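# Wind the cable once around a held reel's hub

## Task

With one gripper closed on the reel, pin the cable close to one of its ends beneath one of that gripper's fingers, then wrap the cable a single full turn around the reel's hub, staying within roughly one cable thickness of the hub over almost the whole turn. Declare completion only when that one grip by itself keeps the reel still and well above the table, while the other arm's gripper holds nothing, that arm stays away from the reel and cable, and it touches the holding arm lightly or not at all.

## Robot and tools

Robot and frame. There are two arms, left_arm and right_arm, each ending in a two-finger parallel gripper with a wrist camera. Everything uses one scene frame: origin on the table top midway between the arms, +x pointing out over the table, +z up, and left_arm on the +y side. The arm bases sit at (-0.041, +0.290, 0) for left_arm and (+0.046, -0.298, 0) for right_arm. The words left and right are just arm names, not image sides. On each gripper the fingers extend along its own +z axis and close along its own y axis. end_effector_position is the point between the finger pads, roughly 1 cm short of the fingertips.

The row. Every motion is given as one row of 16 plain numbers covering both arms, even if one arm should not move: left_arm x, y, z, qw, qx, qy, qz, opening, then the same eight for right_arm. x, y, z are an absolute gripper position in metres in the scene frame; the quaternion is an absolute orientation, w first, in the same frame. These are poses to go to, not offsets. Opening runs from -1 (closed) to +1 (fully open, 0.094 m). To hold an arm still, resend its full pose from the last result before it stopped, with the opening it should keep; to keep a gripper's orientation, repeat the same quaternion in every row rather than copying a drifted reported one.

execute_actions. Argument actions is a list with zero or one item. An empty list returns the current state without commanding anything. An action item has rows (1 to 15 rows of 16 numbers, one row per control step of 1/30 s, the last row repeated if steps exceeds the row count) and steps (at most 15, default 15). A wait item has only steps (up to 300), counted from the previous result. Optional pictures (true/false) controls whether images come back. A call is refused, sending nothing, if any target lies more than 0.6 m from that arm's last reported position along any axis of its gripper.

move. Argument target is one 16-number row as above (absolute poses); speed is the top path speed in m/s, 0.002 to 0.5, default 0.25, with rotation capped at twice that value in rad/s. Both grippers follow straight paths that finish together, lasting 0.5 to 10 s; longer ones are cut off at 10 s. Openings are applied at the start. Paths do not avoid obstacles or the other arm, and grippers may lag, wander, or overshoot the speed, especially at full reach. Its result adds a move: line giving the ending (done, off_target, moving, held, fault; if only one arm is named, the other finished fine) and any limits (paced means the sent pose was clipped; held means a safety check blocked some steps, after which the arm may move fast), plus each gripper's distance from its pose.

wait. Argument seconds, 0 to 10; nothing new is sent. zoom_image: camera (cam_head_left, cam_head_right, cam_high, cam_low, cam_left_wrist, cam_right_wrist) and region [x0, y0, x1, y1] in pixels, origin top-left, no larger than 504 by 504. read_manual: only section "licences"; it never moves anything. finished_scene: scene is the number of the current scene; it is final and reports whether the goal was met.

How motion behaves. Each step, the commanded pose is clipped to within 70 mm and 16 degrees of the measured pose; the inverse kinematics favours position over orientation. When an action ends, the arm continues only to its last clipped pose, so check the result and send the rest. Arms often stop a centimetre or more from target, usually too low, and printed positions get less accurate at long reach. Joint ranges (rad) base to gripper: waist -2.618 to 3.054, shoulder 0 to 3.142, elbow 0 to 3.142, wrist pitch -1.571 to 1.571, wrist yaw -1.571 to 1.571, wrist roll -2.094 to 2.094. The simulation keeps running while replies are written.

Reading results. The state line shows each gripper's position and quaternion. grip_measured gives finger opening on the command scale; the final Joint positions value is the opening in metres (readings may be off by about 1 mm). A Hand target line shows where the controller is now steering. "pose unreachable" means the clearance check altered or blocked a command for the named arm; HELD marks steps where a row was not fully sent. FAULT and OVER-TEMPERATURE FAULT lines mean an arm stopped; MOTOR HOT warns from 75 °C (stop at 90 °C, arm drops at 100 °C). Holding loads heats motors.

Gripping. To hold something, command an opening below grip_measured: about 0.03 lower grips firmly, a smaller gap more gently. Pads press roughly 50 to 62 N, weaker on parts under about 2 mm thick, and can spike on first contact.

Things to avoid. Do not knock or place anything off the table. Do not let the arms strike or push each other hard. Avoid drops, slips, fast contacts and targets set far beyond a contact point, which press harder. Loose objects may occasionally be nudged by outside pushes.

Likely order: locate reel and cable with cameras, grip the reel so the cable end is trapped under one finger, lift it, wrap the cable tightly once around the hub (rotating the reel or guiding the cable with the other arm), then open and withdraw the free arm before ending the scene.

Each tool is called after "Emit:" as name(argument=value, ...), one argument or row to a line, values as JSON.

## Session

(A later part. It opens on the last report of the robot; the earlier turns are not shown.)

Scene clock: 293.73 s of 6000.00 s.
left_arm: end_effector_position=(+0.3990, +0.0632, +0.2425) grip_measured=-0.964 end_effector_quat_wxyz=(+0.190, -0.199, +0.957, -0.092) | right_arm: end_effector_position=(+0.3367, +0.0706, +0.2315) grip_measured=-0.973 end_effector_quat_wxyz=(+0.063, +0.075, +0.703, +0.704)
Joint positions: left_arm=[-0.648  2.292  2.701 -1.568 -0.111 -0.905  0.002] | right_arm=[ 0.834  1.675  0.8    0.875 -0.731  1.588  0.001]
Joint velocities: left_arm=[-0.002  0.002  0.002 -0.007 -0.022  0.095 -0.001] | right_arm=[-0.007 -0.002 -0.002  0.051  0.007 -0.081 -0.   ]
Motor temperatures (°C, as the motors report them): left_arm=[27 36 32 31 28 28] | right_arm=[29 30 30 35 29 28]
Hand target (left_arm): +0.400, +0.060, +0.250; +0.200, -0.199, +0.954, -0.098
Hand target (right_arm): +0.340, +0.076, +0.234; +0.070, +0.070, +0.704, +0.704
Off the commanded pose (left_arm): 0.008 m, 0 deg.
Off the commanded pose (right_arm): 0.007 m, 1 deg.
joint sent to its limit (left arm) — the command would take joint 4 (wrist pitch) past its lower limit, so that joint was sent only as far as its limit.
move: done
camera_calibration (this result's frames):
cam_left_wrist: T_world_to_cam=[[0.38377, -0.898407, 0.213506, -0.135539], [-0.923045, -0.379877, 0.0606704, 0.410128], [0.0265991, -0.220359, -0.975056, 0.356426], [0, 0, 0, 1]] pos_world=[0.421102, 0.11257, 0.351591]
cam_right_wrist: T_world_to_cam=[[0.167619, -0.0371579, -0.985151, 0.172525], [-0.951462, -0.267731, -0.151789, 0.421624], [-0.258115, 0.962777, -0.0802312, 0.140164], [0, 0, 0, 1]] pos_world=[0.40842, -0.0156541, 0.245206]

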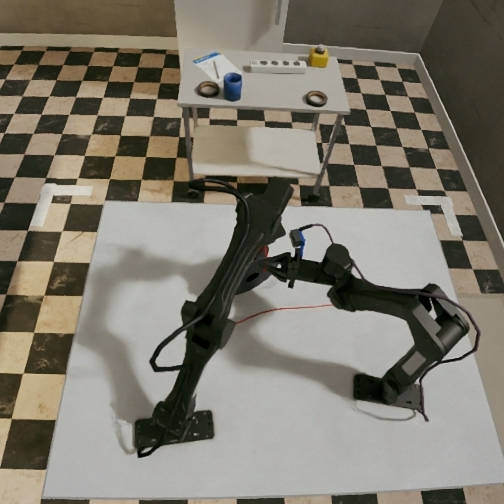

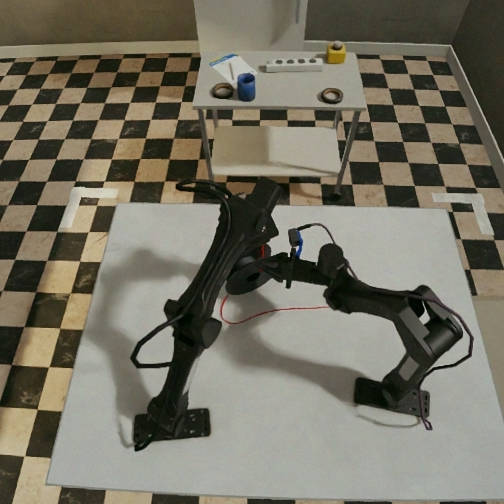

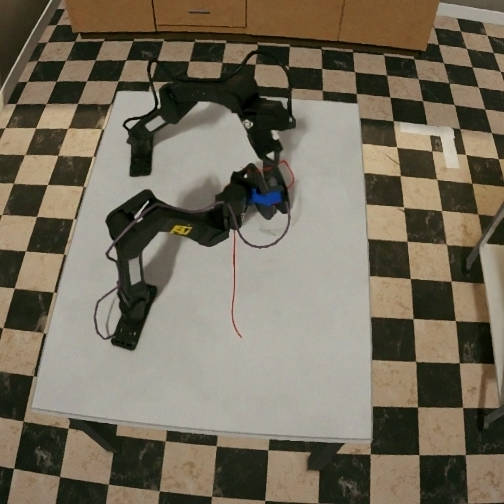

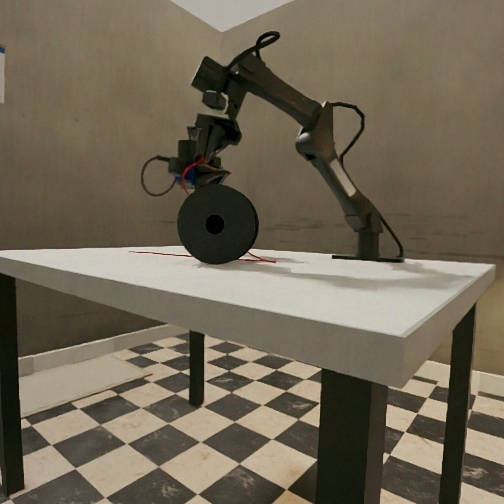

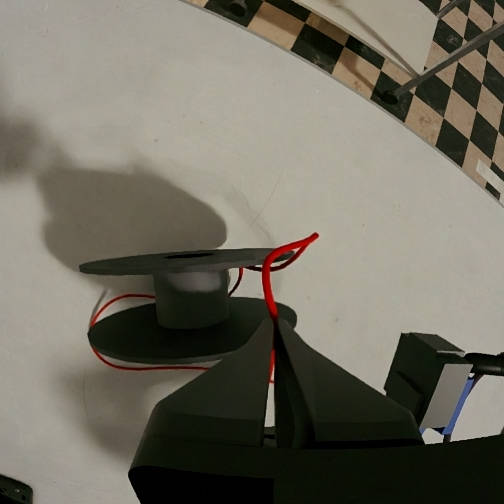

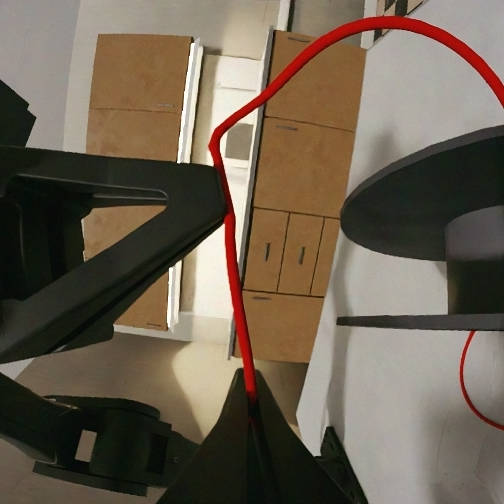

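Emit:
move(
  target=[0.4,0.06,0.25,0.19,-0.2,0.957,-0.09,-0.5,0.34,0.076,0.234,0.07,0.07,0.704,0.704,-1],
)

Emit:
move(
  target=[0.37,0.13,0.32,0.25,0,0.96,-0.09,-0.5,0.36,0.02,0.234,0.07,0.07,0.704,0.704,-1],
  speed=0.1,
)

Emit:
move(
  target=[0.27,0.22,0.12,0,0.2,0.98,0,-0.2,0.47,-0.11,0.15,0.15,0.15,0.691,0.691,-1],
  speed=0.12,
)

Scene clock: 307.20 s of 6000.00 s.
left_arm: end_effector_position=(+0.3990, +0.0632, +0.2425) grip_measured=-0.503 end_effector_quat_wxyz=(+0.190, -0.199, +0.957, -0.092) | right_arm: end_effector_position=(+0.3369, +0.0706, +0.2313) grip_measured=-0.973 end_effector_quat_wxyz=(+0.063, +0.076, +0.703, +0.704)
Joint positions: left_arm=[-0.648  2.292  2.701 -1.568 -0.111 -0.905  0.023] | right_arm=[ 0.834  1.675  0.8    0.874 -0.73   1.588  0.001]
Joint velocities: left_arm=[-0.012 -0.012 -0.017  0.022  0.037  0.022 -0.001] | right_arm=[-0.022 -0.002  0.007 -0.007  0.022 -0.081 -0.001]
Motor temperatures (°C, as the motors report them): left_arm=[27 36 32 31 28 28] | right_arm=[29 30 30 36 29 28]
Hand target (left_arm): +0.399, +0.060, +0.250; +0.200, -0.199, +0.955, -0.098
Hand target (right_arm): +0.340, +0.076, +0.234; +0.070, +0.070, +0.703, +0.704
Off the commanded pose (left_arm): 0.008 m, 0 deg.
Off the commanded pose (right_arm): 0.007 m, 1 deg.
joint sent to its limit (left arm) — the command would take joint 4 (wrist pitch) past its lower limit, so that joint was sent only as far as its limit.
After step 180, 6.77 s passed at rest.
move: done
camera_calibration (this result's frames):
cam_left_wrist: T_world_to_cam=[[0.38377, -0.898407, 0.213506, -0.135539], [-0.923045, -0.379877, 0.0606704, 0.410128], [0.0265991, -0.220359, -0.975056, 0.356426], [0, 0, 0, 1]] pos_world=[0.421102, 0.11257, 0.351591]
cam_right_wrist: T_world_to_cam=[[0.166239, -0.0376561, -0.985366, 0.172887], [-0.951973, -0.266688, -0.150413, 0.421561], [-0.257122, 0.963047, -0.0801815, 0.139876], [0, 0, 0, 1]] pos_world=[0.408539, -0.0157716, 0.244981]

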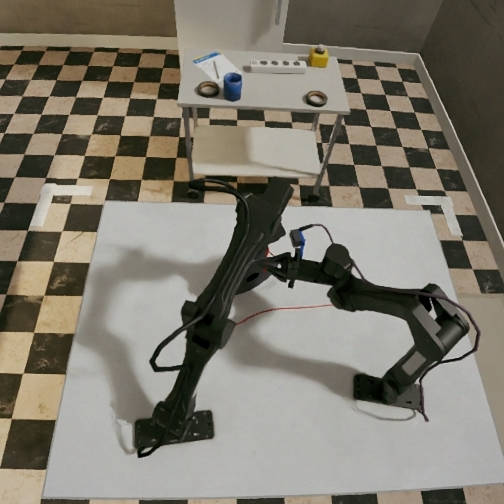

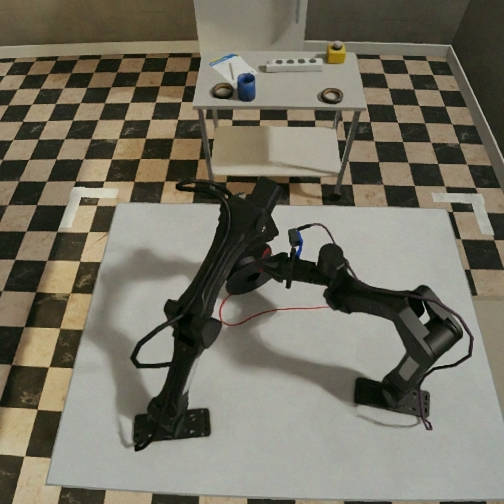

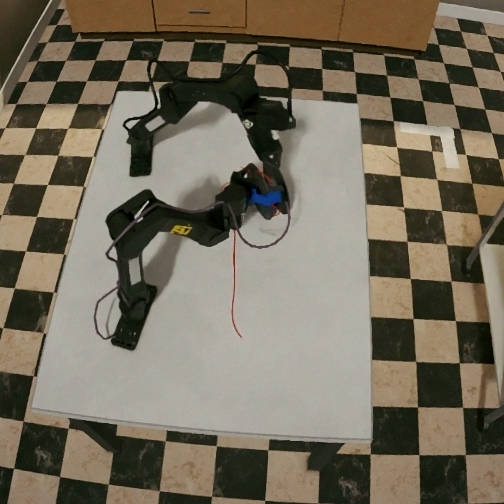

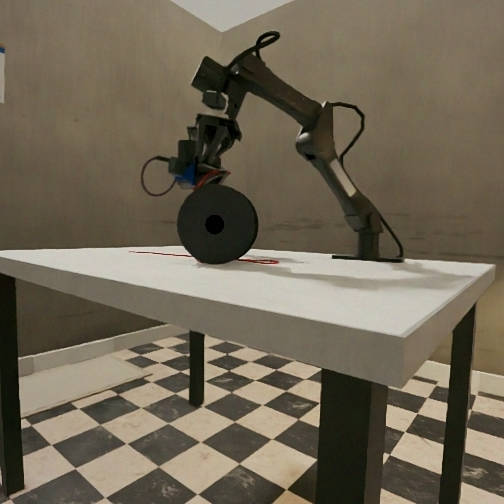

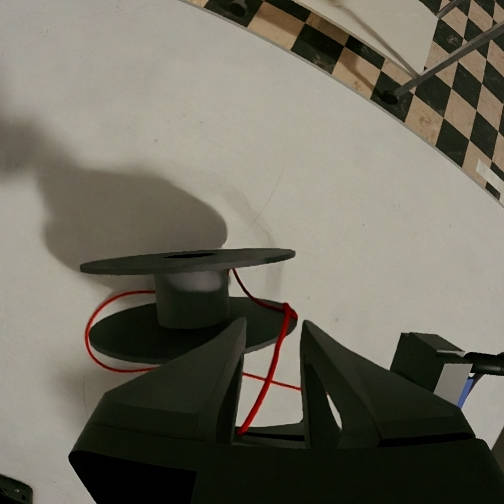

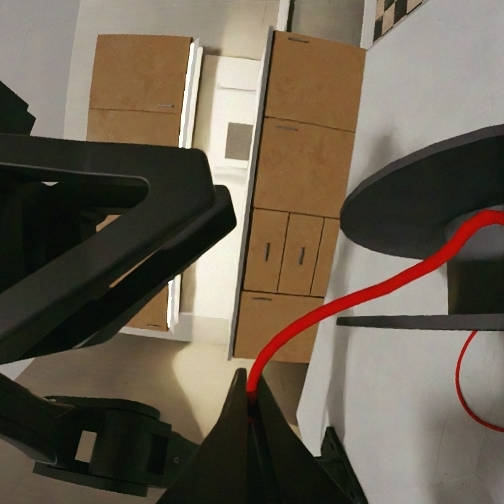

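Scene clock: 309.73 s of 6000.00 s.
left_arm: end_effector_position=(+0.3784, +0.1245, +0.3123) grip_measured=-0.503 end_effector_quat_wxyz=(+0.248, -0.000, +0.965, -0.089) | right_arm: end_effector_position=(+0.3637, +0.0246, +0.2330) grip_measured=-0.973 end_effector_quat_wxyz=(+0.068, +0.075, +0.703, +0.704)
Joint positions: left_arm=[-0.517  2.047  2.564 -1.555 -0.021 -0.381  0.023] | right_arm=[ 0.67   1.662  0.791  0.873 -0.887  1.582  0.001]
Joint velocities: left_arm=[ 0.012 -0.007 -0.012 -0.007  0.051  0.066  0.   ] | right_arm=[-0.007 -0.012 -0.002 -0.007 -0.051 -0.007 -0.001]
Motor temperatures (°C, as the motors report them): left_arm=[27 37 32 31 28 28] | right_arm=[29 30 30 36 29 28]
Hand target (left_arm): +0.372, +0.130, +0.321; +0.251, +0.001, +0.964, -0.091
Hand target (right_arm): +0.360, +0.020, +0.233; +0.071, +0.069, +0.705, +0.702
Off the commanded pose (left_arm): 0.013 m, 0 deg.
Off the commanded pose (right_arm): 0.006 m, 1 deg.
move: off_target (left_arm)
camera_calibration (this result's frames):
cam_left_wrist: T_world_to_cam=[[-0.000587368, -0.990285, 0.139049, 0.0927646], [-0.994835, -0.013535, -0.100597, 0.442132], [0.101502, -0.13839, -0.985163, 0.403124], [0, 0, 0, 1]] pos_world=[0.398985, 0.153636, 0.428721]
cam_right_wrist: T_world_to_cam=[[0.174813, -0.0384703, -0.98385, 0.164935], [-0.952297, -0.260467, -0.159022, 0.436989], [-0.250143, 0.964716, -0.082168, 0.189045], [0, 0, 0, 1]] pos_world=[0.434599, -0.0622081, 0.247296]

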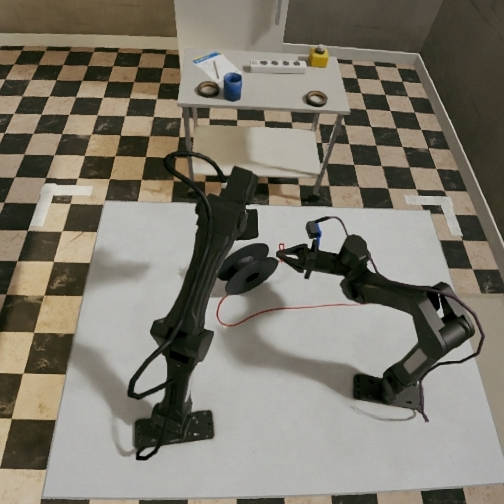

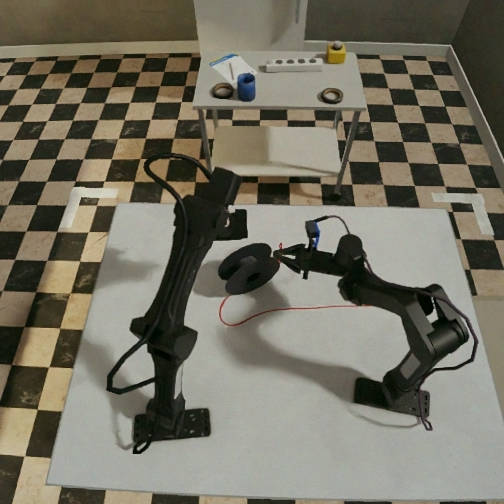

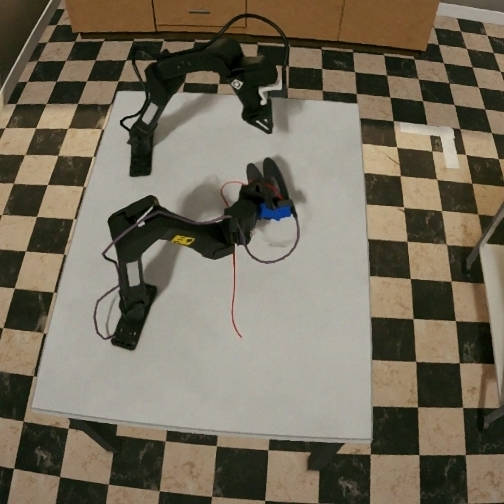

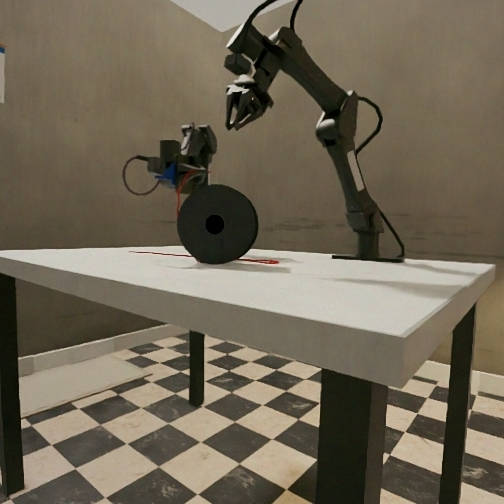

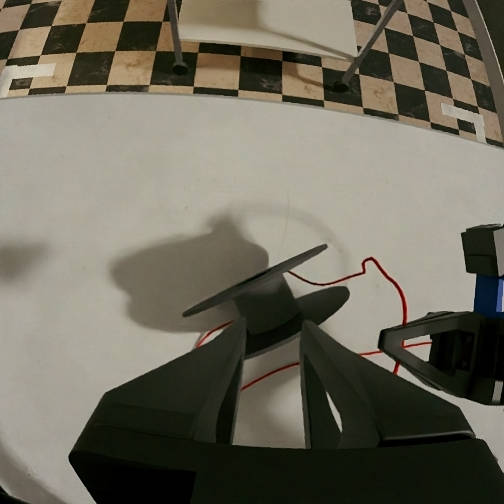

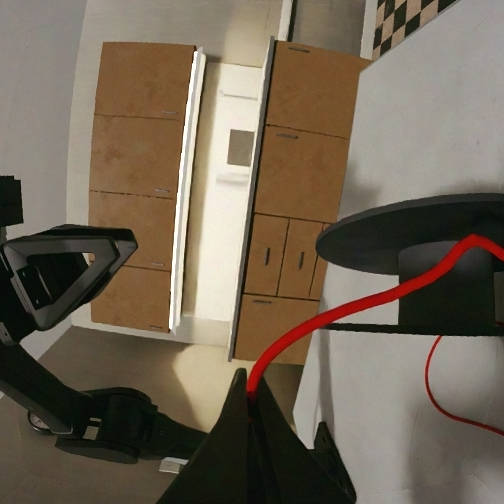

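Scene clock: 312.93 s of 6000.00 s.
left_arm: end_effector_position=(+0.2711, +0.2178, +0.1155) grip_measured=-0.203 end_effector_quat_wxyz=(-0.016, +0.198, +0.980, -0.003) | right_arm: end_effector_position=(+0.4660, -0.1082, +0.1453) grip_measured=-0.973 end_effector_quat_wxyz=(+0.140, +0.165, +0.696, +0.684)
Joint positions: left_arm=[-0.357  1.785  1.494 -1.311  0.006  0.171  0.037] | right_arm=[ 0.268  1.999  0.805  1.144 -1.058  1.558  0.001]
Joint velocities: left_arm=[-0.002 -0.002 -0.017 -0.007 -0.037  0.051 -0.001] | right_arm=[ 0.002  0.017  0.017 -0.11   0.022 -0.037 -0.001]
Motor temperatures (°C, as the motors report them): left_arm=[27 37 32 31 28 28] | right_arm=[29 30 30 36 29 28]
Hand target (left_arm): +0.272, +0.222, +0.121; +0.001, +0.197, +0.980, -0.000
Hand target (right_arm): +0.471, -0.110, +0.150; +0.152, +0.148, +0.696, +0.686
Off the commanded pose (left_arm): 0.005 m, 2 deg.
Off the commanded pose (right_arm): 0.006 m, 2 deg.
move: done
camera_calibration (this result's frames):
cam_left_wrist: T_world_to_cam=[[-0.368425, -0.928833, -0.0391556, 0.319346], [-0.851934, 0.320464, 0.414139, 0.145907], [-0.372118, 0.185937, -0.909371, 0.282081], [0, 0, 0, 1]] pos_world=[0.346926, 0.197412, 0.208594]
cam_right_wrist: T_world_to_cam=[[0.132257, -0.0918424, -0.986951, 0.0701345], [-0.99091, -0.0369643, -0.129348, 0.523738], [-0.0246024, 0.995087, -0.0958964, 0.235728], [0, 0, 0, 1]] pos_world=[0.515501, -0.208769, 0.159569]

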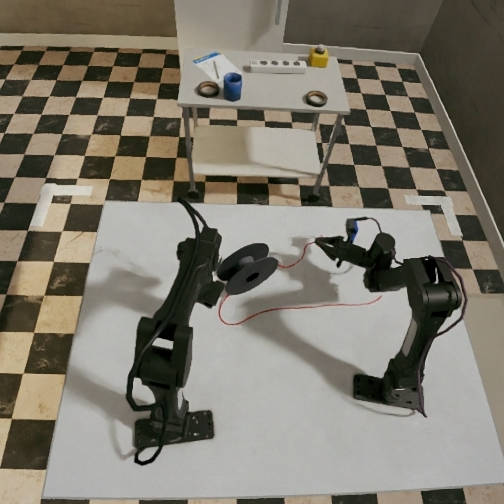

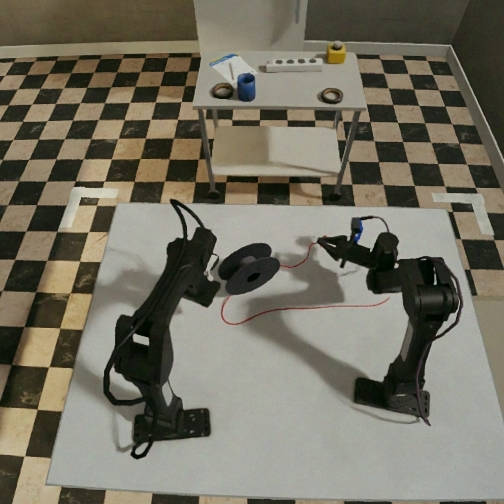

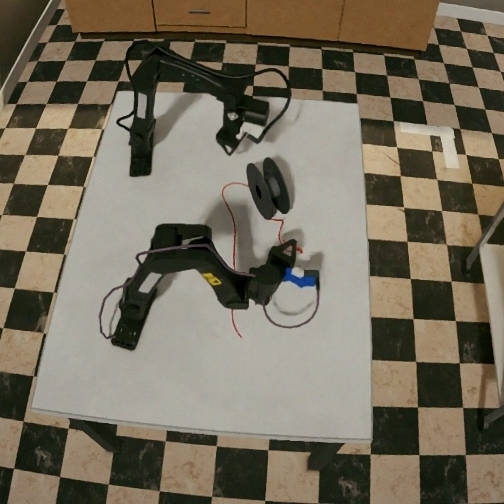

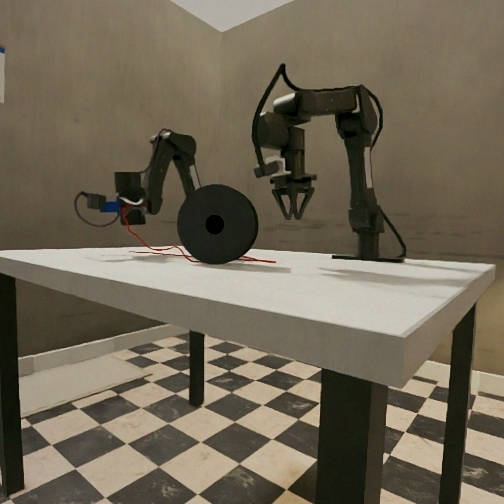

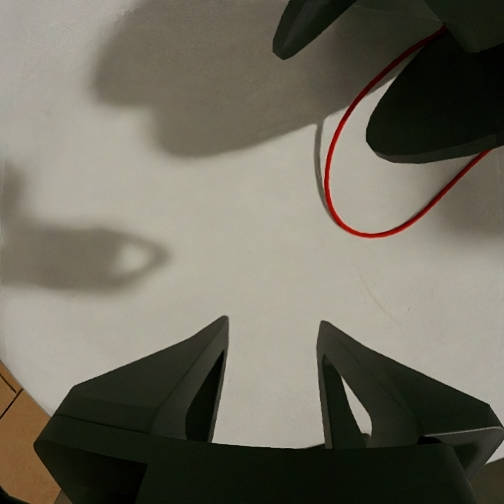

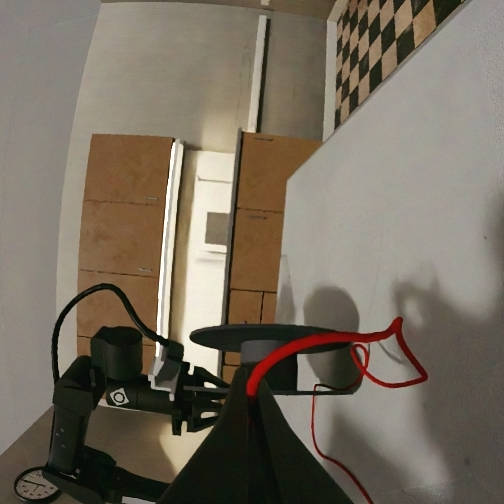

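Emit:
execute_actions(
  actions=[],
)

Scene clock: 325.23 s of 6000.00 s.
left_arm: end_effector_position=(+0.2716, +0.2177, +0.1155) grip_measured=-0.203 end_effector_quat_wxyz=(-0.015, +0.199, +0.980, -0.002) | right_arm: end_effector_position=(+0.4658, -0.1081, +0.1456) grip_measured=-0.973 end_effector_quat_wxyz=(+0.140, +0.163, +0.696, +0.685)
Joint positions: left_arm=[-0.357  1.785  1.494 -1.309  0.006  0.173  0.037] | right_arm=[ 0.268  1.999  0.805  1.146 -1.059  1.558  0.001]
Joint velocities: left_arm=[-0.002  0.012 -0.017 -0.037 -0.051 -0.007  0.   ] | right_arm=[ 0.002  0.022  0.007  0.007 -0.037  0.037 -0.   ]
Motor temperatures (°C, as the motors report them): left_arm=[27 36 32 30 28 28] | right_arm=[29 31 30 36 29 28]
Hand target (left_arm): +0.273, +0.222, +0.121; +0.001, +0.197, +0.980, -0.000
Hand target (right_arm): +0.471, -0.110, +0.150; +0.152, +0.148, +0.696, +0.686
Off the commanded pose (left_arm): 0.005 m, 2 deg.
Off the commanded pose (right_arm): 0.006 m, 2 deg.
Steps of this call (steps 1 to 180: nothing new was sent; then 6.30 s passed at rest). Readings (end_effector_position):
1: left_arm (+0.2712, +0.2178, +0.1155) | right_arm (+0.4659, -0.1082, +0.1454)
2: left_arm (+0.2713, +0.2178, +0.1155) | right_arm (+0.4659, -0.1082, +0.1454)
4: left_arm (+0.2714, +0.2178, +0.1155) | right_arm (+0.4659, -0.1081, +0.1455)
8: left_arm (+0.2715, +0.2178, +0.1155) | right_arm (+0.4659, -0.1081, +0.1455)
180: the state above
camera_calibration (this result's frames):
cam_left_wrist: T_world_to_cam=[[-0.370129, -0.928129, -0.0397647, 0.319864], [-0.852121, 0.322146, 0.412446, 0.146213], [-0.369993, 0.186543, -0.910114, 0.281629], [0, 0, 0, 1]] pos_world=[0.347183, 0.197237, 0.208729]
cam_right_wrist: T_world_to_cam=[[0.134234, -0.0914873, -0.986717, 0.0695536], [-0.99062, -0.0380701, -0.131235, 0.523633], [-0.0255581, 0.995078, -0.0957394, 0.236088], [0, 0, 0, 1]] pos_world=[0.515419, -0.208628, 0.159952]

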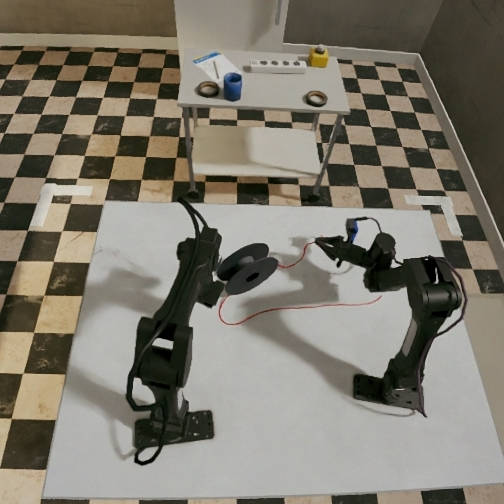

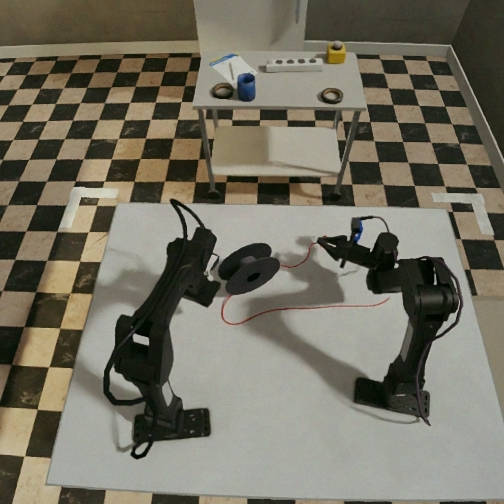

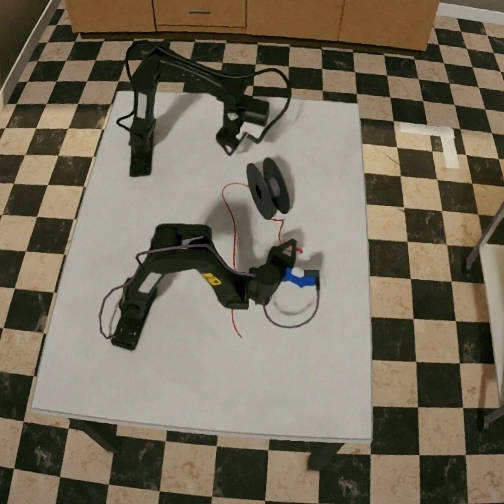

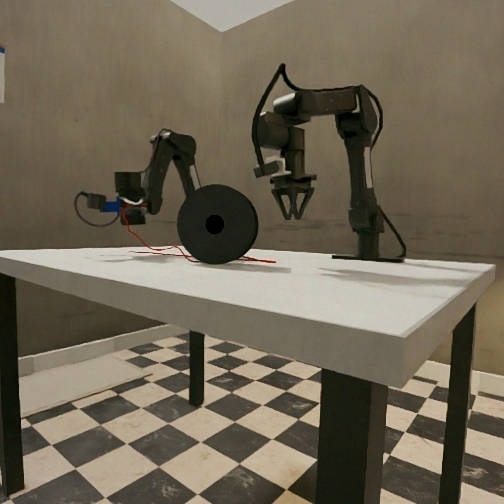

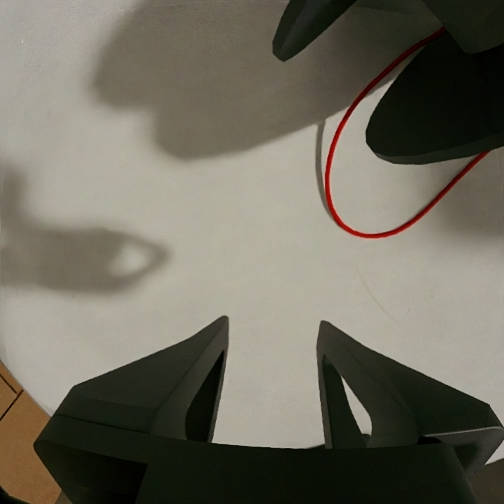

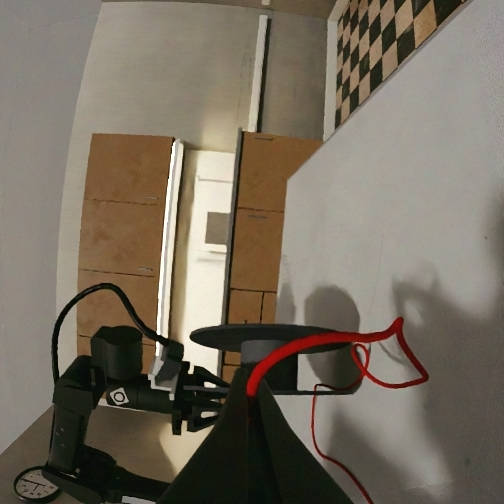

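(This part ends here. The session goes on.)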